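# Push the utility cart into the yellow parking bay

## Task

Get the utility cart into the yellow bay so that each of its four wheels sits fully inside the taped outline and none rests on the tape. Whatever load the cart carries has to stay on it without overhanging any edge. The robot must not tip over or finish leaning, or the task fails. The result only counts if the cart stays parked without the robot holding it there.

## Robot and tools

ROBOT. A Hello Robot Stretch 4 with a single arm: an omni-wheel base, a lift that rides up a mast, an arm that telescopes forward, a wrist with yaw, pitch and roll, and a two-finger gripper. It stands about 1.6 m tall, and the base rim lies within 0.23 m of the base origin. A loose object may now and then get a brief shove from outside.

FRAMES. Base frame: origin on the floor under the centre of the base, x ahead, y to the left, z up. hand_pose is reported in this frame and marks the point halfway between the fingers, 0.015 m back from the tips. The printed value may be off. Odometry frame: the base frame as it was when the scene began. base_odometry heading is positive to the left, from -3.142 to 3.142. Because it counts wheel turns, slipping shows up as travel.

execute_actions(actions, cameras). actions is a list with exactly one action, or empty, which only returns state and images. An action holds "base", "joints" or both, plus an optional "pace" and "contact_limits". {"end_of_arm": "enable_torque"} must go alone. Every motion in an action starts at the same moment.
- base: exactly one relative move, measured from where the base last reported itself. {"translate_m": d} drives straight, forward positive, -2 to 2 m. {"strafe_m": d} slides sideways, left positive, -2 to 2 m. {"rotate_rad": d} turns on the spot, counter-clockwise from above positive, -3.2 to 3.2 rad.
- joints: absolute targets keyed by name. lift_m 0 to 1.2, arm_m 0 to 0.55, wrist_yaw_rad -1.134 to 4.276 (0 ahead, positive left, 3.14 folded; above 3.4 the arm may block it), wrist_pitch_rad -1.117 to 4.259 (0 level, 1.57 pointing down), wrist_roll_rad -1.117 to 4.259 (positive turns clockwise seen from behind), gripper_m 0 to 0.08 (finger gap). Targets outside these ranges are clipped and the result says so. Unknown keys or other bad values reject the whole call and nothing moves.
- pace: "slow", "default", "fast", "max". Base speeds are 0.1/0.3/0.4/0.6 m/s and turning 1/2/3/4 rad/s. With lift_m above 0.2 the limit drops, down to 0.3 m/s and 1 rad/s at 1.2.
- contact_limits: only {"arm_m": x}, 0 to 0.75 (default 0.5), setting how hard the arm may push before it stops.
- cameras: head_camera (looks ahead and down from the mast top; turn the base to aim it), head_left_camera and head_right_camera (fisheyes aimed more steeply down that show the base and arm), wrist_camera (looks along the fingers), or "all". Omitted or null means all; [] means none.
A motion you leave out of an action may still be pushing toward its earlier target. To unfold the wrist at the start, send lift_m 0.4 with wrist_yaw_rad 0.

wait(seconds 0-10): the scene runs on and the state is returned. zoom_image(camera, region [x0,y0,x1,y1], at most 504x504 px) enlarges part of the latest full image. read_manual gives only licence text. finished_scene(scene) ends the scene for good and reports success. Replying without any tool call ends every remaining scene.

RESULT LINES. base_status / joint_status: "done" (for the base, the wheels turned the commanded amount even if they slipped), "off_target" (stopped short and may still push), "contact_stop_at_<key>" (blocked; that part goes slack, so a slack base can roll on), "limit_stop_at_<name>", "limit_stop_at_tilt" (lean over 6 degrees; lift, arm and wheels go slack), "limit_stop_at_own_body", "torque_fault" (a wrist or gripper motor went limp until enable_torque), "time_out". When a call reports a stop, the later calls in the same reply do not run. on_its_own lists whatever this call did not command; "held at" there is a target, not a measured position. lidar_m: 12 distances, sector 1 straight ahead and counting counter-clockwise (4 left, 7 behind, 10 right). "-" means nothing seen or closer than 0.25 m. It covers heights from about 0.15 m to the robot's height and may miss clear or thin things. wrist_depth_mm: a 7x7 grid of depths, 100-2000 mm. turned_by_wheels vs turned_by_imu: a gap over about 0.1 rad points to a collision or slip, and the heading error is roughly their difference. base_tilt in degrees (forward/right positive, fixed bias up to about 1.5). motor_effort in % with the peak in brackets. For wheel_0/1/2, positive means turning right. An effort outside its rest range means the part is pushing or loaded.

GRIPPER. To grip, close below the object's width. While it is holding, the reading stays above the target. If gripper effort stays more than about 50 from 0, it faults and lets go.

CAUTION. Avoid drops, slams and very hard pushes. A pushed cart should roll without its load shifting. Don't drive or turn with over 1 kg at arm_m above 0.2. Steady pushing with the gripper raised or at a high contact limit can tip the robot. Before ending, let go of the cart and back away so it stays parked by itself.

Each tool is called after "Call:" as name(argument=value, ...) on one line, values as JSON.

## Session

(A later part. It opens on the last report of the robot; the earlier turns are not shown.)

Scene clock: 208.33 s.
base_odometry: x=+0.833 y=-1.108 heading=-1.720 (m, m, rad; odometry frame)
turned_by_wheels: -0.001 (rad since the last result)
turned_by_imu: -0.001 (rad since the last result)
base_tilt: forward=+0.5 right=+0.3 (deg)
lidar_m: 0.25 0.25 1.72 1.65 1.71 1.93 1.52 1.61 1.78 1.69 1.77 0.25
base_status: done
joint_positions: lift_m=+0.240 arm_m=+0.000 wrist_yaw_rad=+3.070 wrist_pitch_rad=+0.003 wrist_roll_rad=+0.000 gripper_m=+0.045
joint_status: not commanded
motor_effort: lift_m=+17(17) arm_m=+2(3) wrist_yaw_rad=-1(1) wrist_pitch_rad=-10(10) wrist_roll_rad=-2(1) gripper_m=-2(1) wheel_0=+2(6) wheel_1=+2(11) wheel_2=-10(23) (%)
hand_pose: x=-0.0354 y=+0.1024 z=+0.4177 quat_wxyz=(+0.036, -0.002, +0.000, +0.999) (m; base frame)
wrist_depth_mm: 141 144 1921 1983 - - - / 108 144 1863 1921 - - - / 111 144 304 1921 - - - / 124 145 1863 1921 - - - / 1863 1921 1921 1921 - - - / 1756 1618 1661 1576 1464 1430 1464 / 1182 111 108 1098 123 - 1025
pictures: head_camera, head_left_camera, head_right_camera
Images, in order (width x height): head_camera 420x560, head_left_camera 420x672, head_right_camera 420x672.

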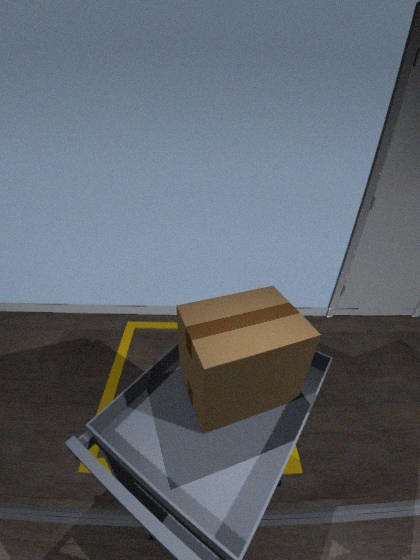

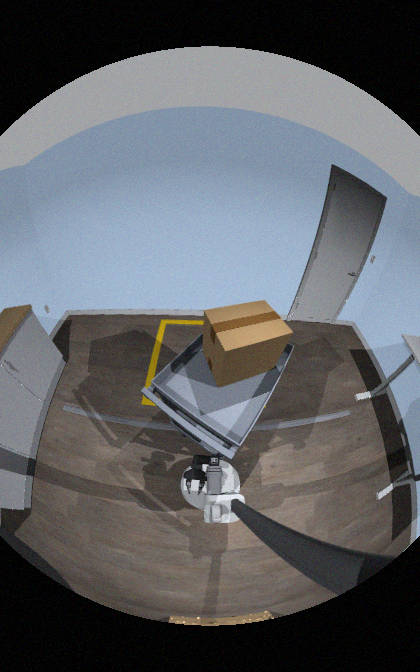

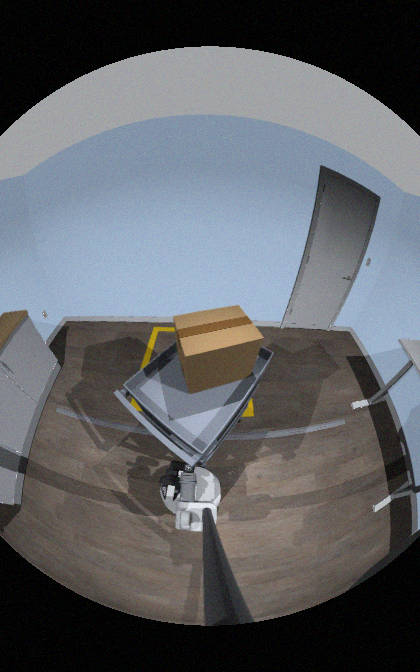

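Working.

Call:
execute_actions(actions=[{"base":{"translate_m":0.15},"pace":"slow"}], cameras=["head_left_camera","head_camera"])

Scene clock: 214.27 s.
base_odometry: x=+0.810 y=-1.256 heading=-1.721 (m, m, rad; odometry frame)
turned_by_wheels: +0.000 (rad since the last result)
turned_by_imu: -0.003 (rad since the last result)
base_tilt: forward=+0.5 right=+0.3 (deg)
lidar_m: 0.25 0.25 0.31 1.65 1.72 2.07 1.68 1.76 1.77 1.68 1.78 0.25
base_status: done
joint_positions: lift_m=+0.240 arm_m=+0.000 wrist_yaw_rad=+3.070 wrist_pitch_rad=+0.003 wrist_roll_rad=+0.000 gripper_m=+0.045
joint_status: not commanded
motor_effort: lift_m=+16(17) arm_m=+3(3) wrist_yaw_rad=-1(0) wrist_pitch_rad=-11(10) wrist_roll_rad=-1(2) gripper_m=-1(1) wheel_0=+4(8) wheel_1=+1(5) wheel_2=-10(18) (%)
hand_pose: x=-0.0354 y=+0.1024 z=+0.4177 quat_wxyz=(+0.036, -0.002, +0.000, +0.999) (m; base frame)
wrist_depth_mm: 141 145 - - - - - / 108 144 - - - - - / 111 144 303 - - - - / 124 145 - - - - - / - - - - - - - / 1808 1708 1618 1499 1499 1464 1397 / 1182 112 109 1098 123 - 1008
pictures: head_camera, head_left_camera
Images, in order (width x height): head_camera 420x560, head_left_camera 420x672.

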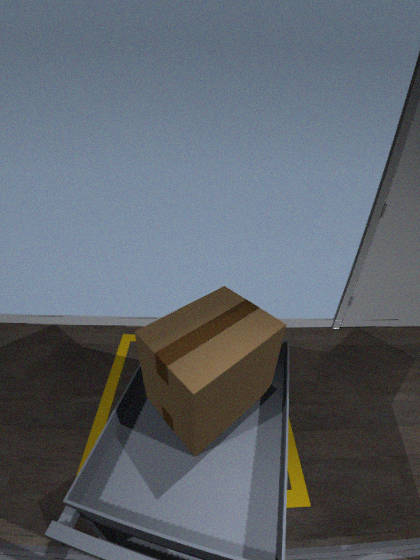

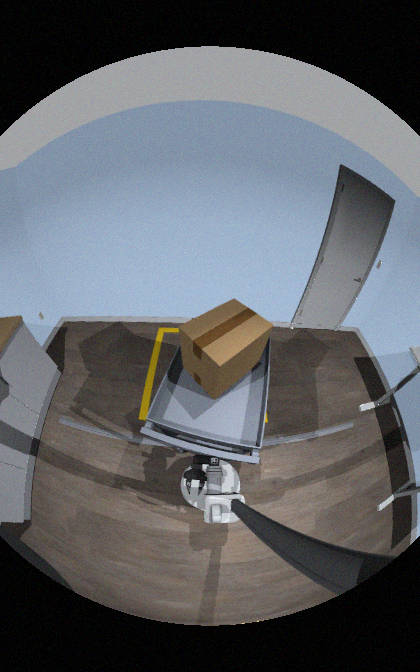

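Call:
execute_actions(actions=[{"base":{"translate_m":0.06},"pace":"slow"}], cameras=["head_left_camera","head_camera"])

Scene clock: 218.73 s.
base_odometry: x=+0.801 y=-1.316 heading=-1.721 (m, m, rad; odometry frame)
turned_by_wheels: +0.000 (rad since the last result)
turned_by_imu: -0.002 (rad since the last result)
base_tilt: forward=+0.5 right=+0.2 (deg)
lidar_m: 0.25 0.25 0.25 1.64 1.71 2.13 1.74 1.82 1.76 1.68 1.77 0.25
base_status: done
joint_positions: lift_m=+0.240 arm_m=+0.000 wrist_yaw_rad=+3.070 wrist_pitch_rad=+0.003 wrist_roll_rad=+0.000 gripper_m=+0.045
joint_status: not commanded
motor_effort: lift_m=+17(17) arm_m=+3(2) wrist_yaw_rad=-1(1) wrist_pitch_rad=-9(10) wrist_roll_rad=-1(3) gripper_m=-1(2) wheel_0=+1(7) wheel_1=+2(6) wheel_2=-5(15) (%)
hand_pose: x=-0.0354 y=+0.1024 z=+0.4177 quat_wxyz=(+0.036, -0.002, +0.000, +0.999) (m; base frame)
wrist_depth_mm: 142 145 - - - - - / 108 144 - - - - - / 111 144 306 - - - - / 124 145 - - - - - / - - - - - - - / 1756 1661 1576 1576 1464 1430 1397 / 1138 112 109 1078 123 - 1008
pictures: head_camera, head_left_camera
Images, in order (width x height): head_camera 420x560, head_left_camera 420x672.

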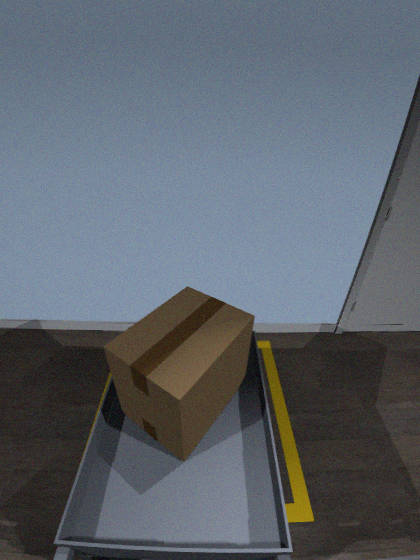

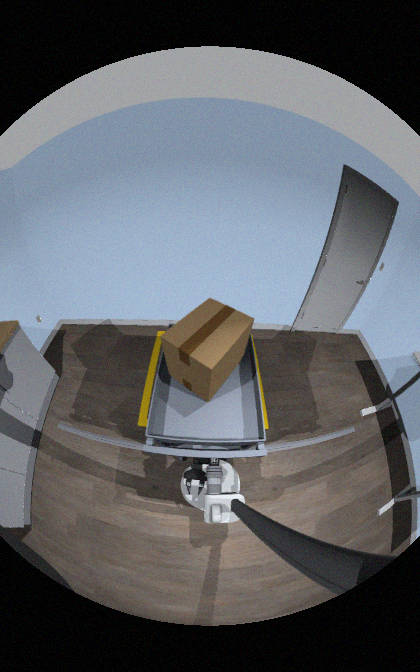

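Square and centred. Move to the middle and push.

Call:
execute_actions(actions=[{"base":{"strafe_m":0.07}}], cameras=[])

Call:
execute_actions(actions=[{"base":{"translate_m":0.12},"pace":"slow"}], cameras=["head_left_camera","head_camera"])

Scene clock: 223.23 s.
base_odometry: x=+0.871 y=-1.326 heading=-1.721 (m, m, rad; odometry frame)
turned_by_wheels: +0.000 (rad since the last result)
turned_by_imu: -0.001 (rad since the last result)
base_tilt: forward=+0.6 right=+0.2 (deg)
lidar_m: 0.25 0.25 0.25 1.58 1.63 2.12 1.73 1.85 1.83 1.75 0.25 0.25
base_status: done
joint_positions: lift_m=+0.240 arm_m=+0.000 wrist_yaw_rad=+3.070 wrist_pitch_rad=+0.003 wrist_roll_rad=+0.000 gripper_m=+0.045
joint_status: not commanded
motor_effort: lift_m=+17(17) arm_m=+2(2) wrist_yaw_rad=-2(1) wrist_pitch_rad=-10(10) wrist_roll_rad=-1(2) gripper_m=-2(2) wheel_0=+3(8) wheel_1=-1(7) wheel_2=+0(7) (%)
hand_pose: x=-0.0354 y=+0.1024 z=+0.4177 quat_wxyz=(+0.036, -0.002, +0.000, +0.999) (m; base frame)
wrist_depth_mm: 141 145 - - - - - / 108 144 - - - - - / 111 144 306 - - - - / 124 145 - - - - - / - - - - - - - / 1756 1661 1618 1537 1464 1464 1397 / 1160 111 108 1098 123 - 1025
pictures: none
No camera images: the call's "cameras" was empty. Leave "cameras" out to get every camera's image.

Scene clock: 225.70 s.
base_odometry: x=+0.853 y=-1.445 heading=-1.721 (m, m, rad; odometry frame)
turned_by_wheels: +0.000 (rad since the last result)
turned_by_imu: +0.004 (rad since the last result)
base_tilt: forward=-1.5 right=+1.4 (deg)
lidar_m: 0.25 0.25 0.26 1.60 1.64 2.23 1.84 1.92 1.80 1.73 0.26 0.25
base_status: done
joint_positions: lift_m=+0.240 arm_m=+0.000 wrist_yaw_rad=+3.070 wrist_pitch_rad=+0.003 wrist_roll_rad=+0.000 gripper_m=+0.045
joint_status: not commanded
motor_effort: lift_m=+17(17) arm_m=+3(2) wrist_yaw_rad=-1(0) wrist_pitch_rad=-10(10) wrist_roll_rad=-1(2) gripper_m=-2(2) wheel_0=+1(16) wheel_1=+0(11) wheel_2=+0(22) (%)
hand_pose: x=-0.0354 y=+0.1024 z=+0.4177 quat_wxyz=(+0.036, -0.002, +0.000, +0.999) (m; base frame)
wrist_depth_mm: 141 145 - - - - - / 108 144 - - - - - / 111 144 304 - - - - / 124 145 - - - - - / - - - - - - - / 1499 1499 1464 1464 1397 1430 1366 / 1025 112 109 1025 123 - 991
pictures: head_camera, head_left_camera
Images, in order (width x height): head_camera 420x560, head_left_camera 420x672.

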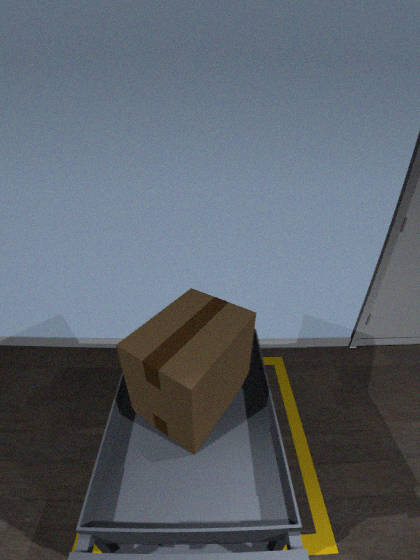

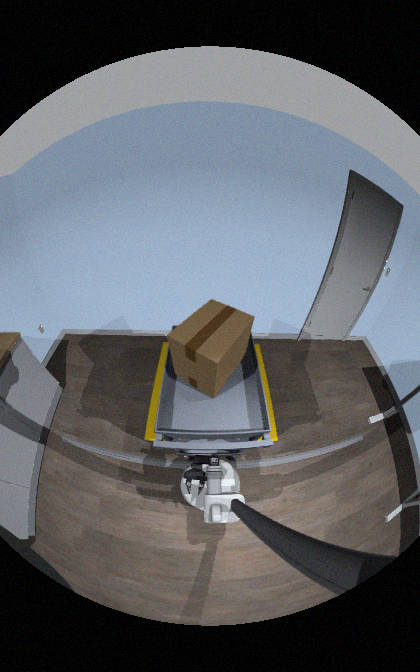

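Call:
execute_actions(actions=[{"base":{"translate_m":0.17},"pace":"slow"}], cameras=["head_left_camera","head_camera"])

Scene clock: 231.13 s.
base_odometry: x=+0.849 y=-1.543 heading=-1.993 (m, m, rad; odometry frame)
turned_by_wheels: -0.272 (rad since the last result)
turned_by_imu: -0.296 (rad since the last result)
base_tilt: forward=+0.6 right=+0.2 (deg)
lidar_m: 0.25 0.25 0.25 1.58 1.57 1.78 1.95 1.95 2.11 1.77 1.77 0.25
base_status: translate_m contact_stop (by the wheels' count: +0.097 of +0.170)
joint_positions: lift_m=+0.240 arm_m=+0.000 wrist_yaw_rad=+3.070 wrist_pitch_rad=+0.003 wrist_roll_rad=+0.000 gripper_m=+0.045
joint_status: not commanded
on_its_own: the wheels are slack since a contact_stop
motor_effort: lift_m=+19(19) arm_m=+2(2) wrist_yaw_rad=-1(0) wrist_pitch_rad=-10(13) wrist_roll_rad=-4(1) gripper_m=-2(2) wheel_0=+0(8) wheel_1=+0(6) wheel_2=+0(37) (%)
hand_pose: x=-0.0354 y=+0.1024 z=+0.4175 quat_wxyz=(+0.036, -0.001, +0.000, +0.999) (m; base frame)
wrist_depth_mm: 141 145 - - - - - / 108 144 - - - - 1537 / 111 144 303 - - - 1499 / 124 145 - - - - 1576 / - - - - - - 1618 / 1756 1661 1618 1537 1499 1464 1397 / 1138 112 109 1078 122 - 1025
pictures: head_camera, head_left_camera
Images, in order (width x height): head_camera 420x560, head_left_camera 420x672.

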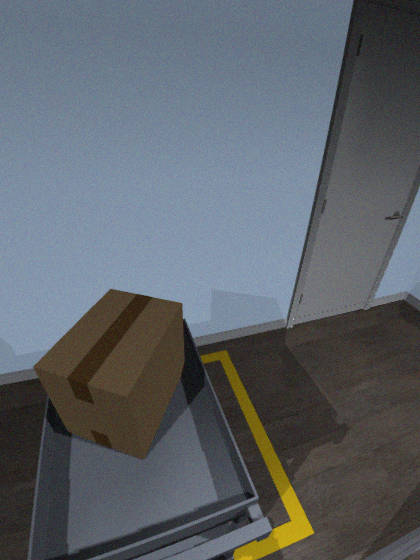

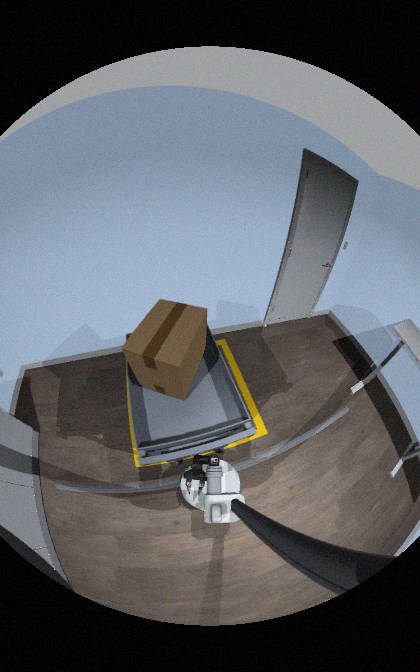

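Call:
execute_actions(actions=[{"base":{"rotate_rad":0.25},"pace":"slow"}], cameras=[])

Call:
execute_actions(actions=[{"joints":{"arm_m":0.12},"pace":"slow"}], cameras=["head_left_camera","head_camera"])

Scene clock: 236.43 s.
base_odometry: x=+0.849 y=-1.543 heading=-1.743 (m, m, rad; odometry frame)
turned_by_wheels: +0.250 (rad since the last result)
turned_by_imu: +0.246 (rad since the last result)
base_tilt: forward=+0.7 right=+0.4 (deg)
lidar_m: 0.25 0.25 0.25 1.57 1.61 2.37 1.94 2.02 1.88 1.75 2.21 0.25
base_status: done
joint_positions: lift_m=+0.240 arm_m=+0.000 wrist_yaw_rad=+3.070 wrist_pitch_rad=+0.003 wrist_roll_rad=+0.000 gripper_m=+0.045
joint_status: not commanded
motor_effort: lift_m=+20(19) arm_m=+3(2) wrist_yaw_rad=-1(1) wrist_pitch_rad=-9(9) wrist_roll_rad=-1(0) gripper_m=-2(1) wheel_0=-1(4) wheel_1=-1(6) wheel_2=-1(5) (%)
hand_pose: x=-0.0354 y=+0.1024 z=+0.4175 quat_wxyz=(+0.036, -0.001, +0.000, +0.999) (m; base frame)
wrist_depth_mm: 142 145 - - - - - / 108 144 - - - - - / 111 145 304 - - - - / 124 145 - - - - - / - - - - - - - / 1808 1756 1661 1537 1499 1499 1430 / 1160 112 108 1078 123 - 1008
pictures: none
No camera images: the call's "cameras" was empty. Leave "cameras" out to get every camera's image.

Scene clock: 238.93 s.
base_odometry: x=+0.850 y=-1.543 heading=-1.743 (m, m, rad; odometry frame)
turned_by_wheels: +0.000 (rad since the last result)
turned_by_imu: -0.001 (rad since the last result)
base_tilt: forward=+0.5 right=+0.3 (deg)
lidar_m: 0.25 0.25 0.32 1.56 1.62 2.35 1.94 2.01 1.87 1.77 2.22 0.28
base_status: not commanded
joint_positions: lift_m=+0.240 arm_m=+0.118 wrist_yaw_rad=+3.070 wrist_pitch_rad=+0.003 wrist_roll_rad=+0.000 gripper_m=+0.045
joint_status: all done
motor_effort: lift_m=+19(19) arm_m=+9(16) wrist_yaw_rad=-2(0) wrist_pitch_rad=-9(9) wrist_roll_rad=-2(2) gripper_m=-2(2) wheel_0=+1(3) wheel_1=-1(4) wheel_2=-2(10) (%)
hand_pose: x=+0.0834 y=+0.1024 z=+0.4175 quat_wxyz=(+0.036, -0.002, +0.000, +0.999) (m; base frame)
wrist_depth_mm: 124 - - - - - - / 124 147 - - - - - / 121 146 303 - - - - / 123 194 - - - - - / 282 - - - - - - / 289 1756 1618 1661 1430 1464 1430 / 289 112 109 1098 122 - 1008
pictures: head_camera, head_left_camera
Images, in order (width x height): head_camera 420x560, head_left_camera 420x672.

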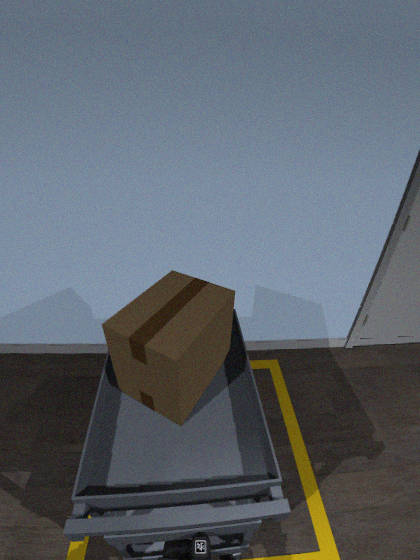

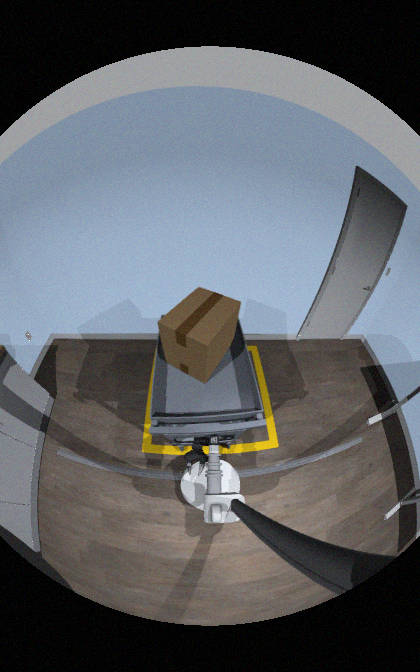

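Call:
execute_actions(actions=[{"joints":{"arm_m":0.26},"pace":"slow"}], cameras=["head_left_camera","head_camera"])

Call:
execute_actions(actions=[{"joints":{"arm_m":0.0},"pace":"fast"}], cameras=["head_left_camera","head_camera"])

Scene clock: 245.67 s.
base_odometry: x=+0.850 y=-1.543 heading=-1.743 (m, m, rad; odometry frame)
turned_by_wheels: +0.000 (rad since the last result)
turned_by_imu: -0.002 (rad since the last result)
base_tilt: forward=+0.5 right=+0.3 (deg)
lidar_m: 0.38 0.40 1.66 1.56 1.62 2.38 1.92 2.00 1.88 1.77 2.18 0.43
base_status: not commanded
joint_positions: lift_m=+0.240 arm_m=+0.258 wrist_yaw_rad=+3.070 wrist_pitch_rad=+0.003 wrist_roll_rad=+0.000 gripper_m=+0.045
joint_status: all done
motor_effort: lift_m=+19(19) arm_m=+9(13) wrist_yaw_rad=-2(1) wrist_pitch_rad=-9(9) wrist_roll_rad=-2(1) gripper_m=-2(1) wheel_0=+2(2) wheel_1=-1(1) wheel_2=-2(2) (%)
hand_pose: x=+0.2234 y=+0.1024 z=+0.4175 quat_wxyz=(+0.036, -0.002, +0.000, +0.999) (m; base frame)
wrist_depth_mm: - - - - - - - / 120 183 - - - - - / 118 173 402 - - - - / 151 217 521 - - - - / - 466 - - - - - / 1808 455 1618 1537 1499 1430 1430 / 1160 112 109 1098 123 - 1008
pictures: head_camera, head_left_camera
Images, in order (width x height): head_camera 420x560, head_left_camera 420x672.

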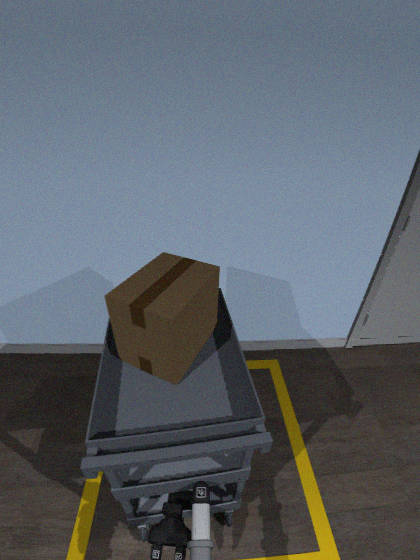

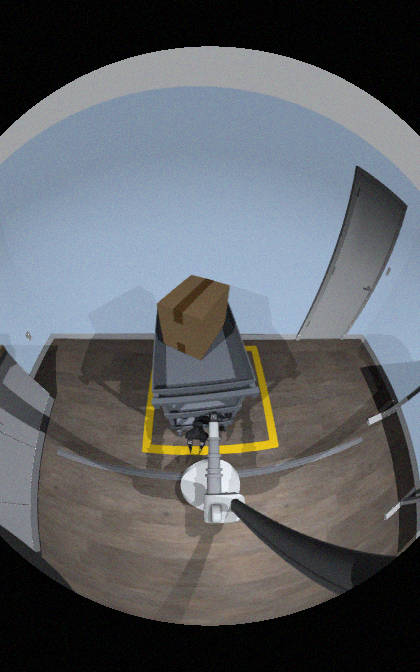

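Scene clock: 247.27 s.
base_odometry: x=+0.850 y=-1.543 heading=-1.743 (m, m, rad; odometry frame)
turned_by_wheels: +0.000 (rad since the last result)
turned_by_imu: -0.001 (rad since the last result)
base_tilt: forward=+0.6 right=+0.3 (deg)
lidar_m: 0.39 0.39 1.68 1.56 1.60 2.37 1.94 2.02 1.86 1.76 2.21 0.44
base_status: not commanded
joint_positions: lift_m=+0.240 arm_m=+0.001 wrist_yaw_rad=+3.070 wrist_pitch_rad=+0.003 wrist_roll_rad=+0.000 gripper_m=+0.045
joint_status: all done
motor_effort: lift_m=+19(19) arm_m=-7(9) wrist_yaw_rad=-2(2) wrist_pitch_rad=-8(9) wrist_roll_rad=+0(1) gripper_m=-1(1) wheel_0=+0(2) wheel_1=-1(1) wheel_2=-2(2) (%)
hand_pose: x=-0.0337 y=+0.1023 z=+0.4176 quat_wxyz=(+0.036, -0.001, +0.000, +0.999) (m; base frame)
wrist_depth_mm: 143 146 - - - - - / 108 146 - - - - - / 111 146 304 - - - - / 124 146 - - - - - / - - - - - - - / 1756 1618 1618 1576 1499 1430 1397 / 1138 112 108 1118 123 - 1008
pictures: head_camera, head_left_camera
Images, in order (width x height): head_camera 420x560, head_left_camera 420x672.

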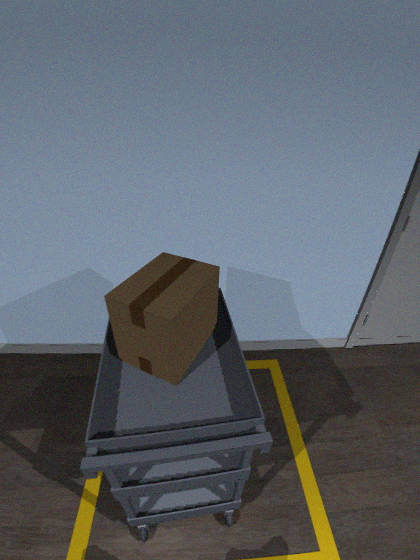

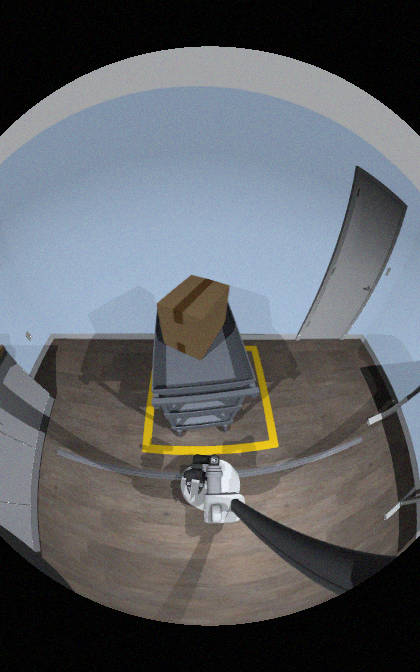

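Call:
finished_scene(scene=1)

The scene is finished: the task was done.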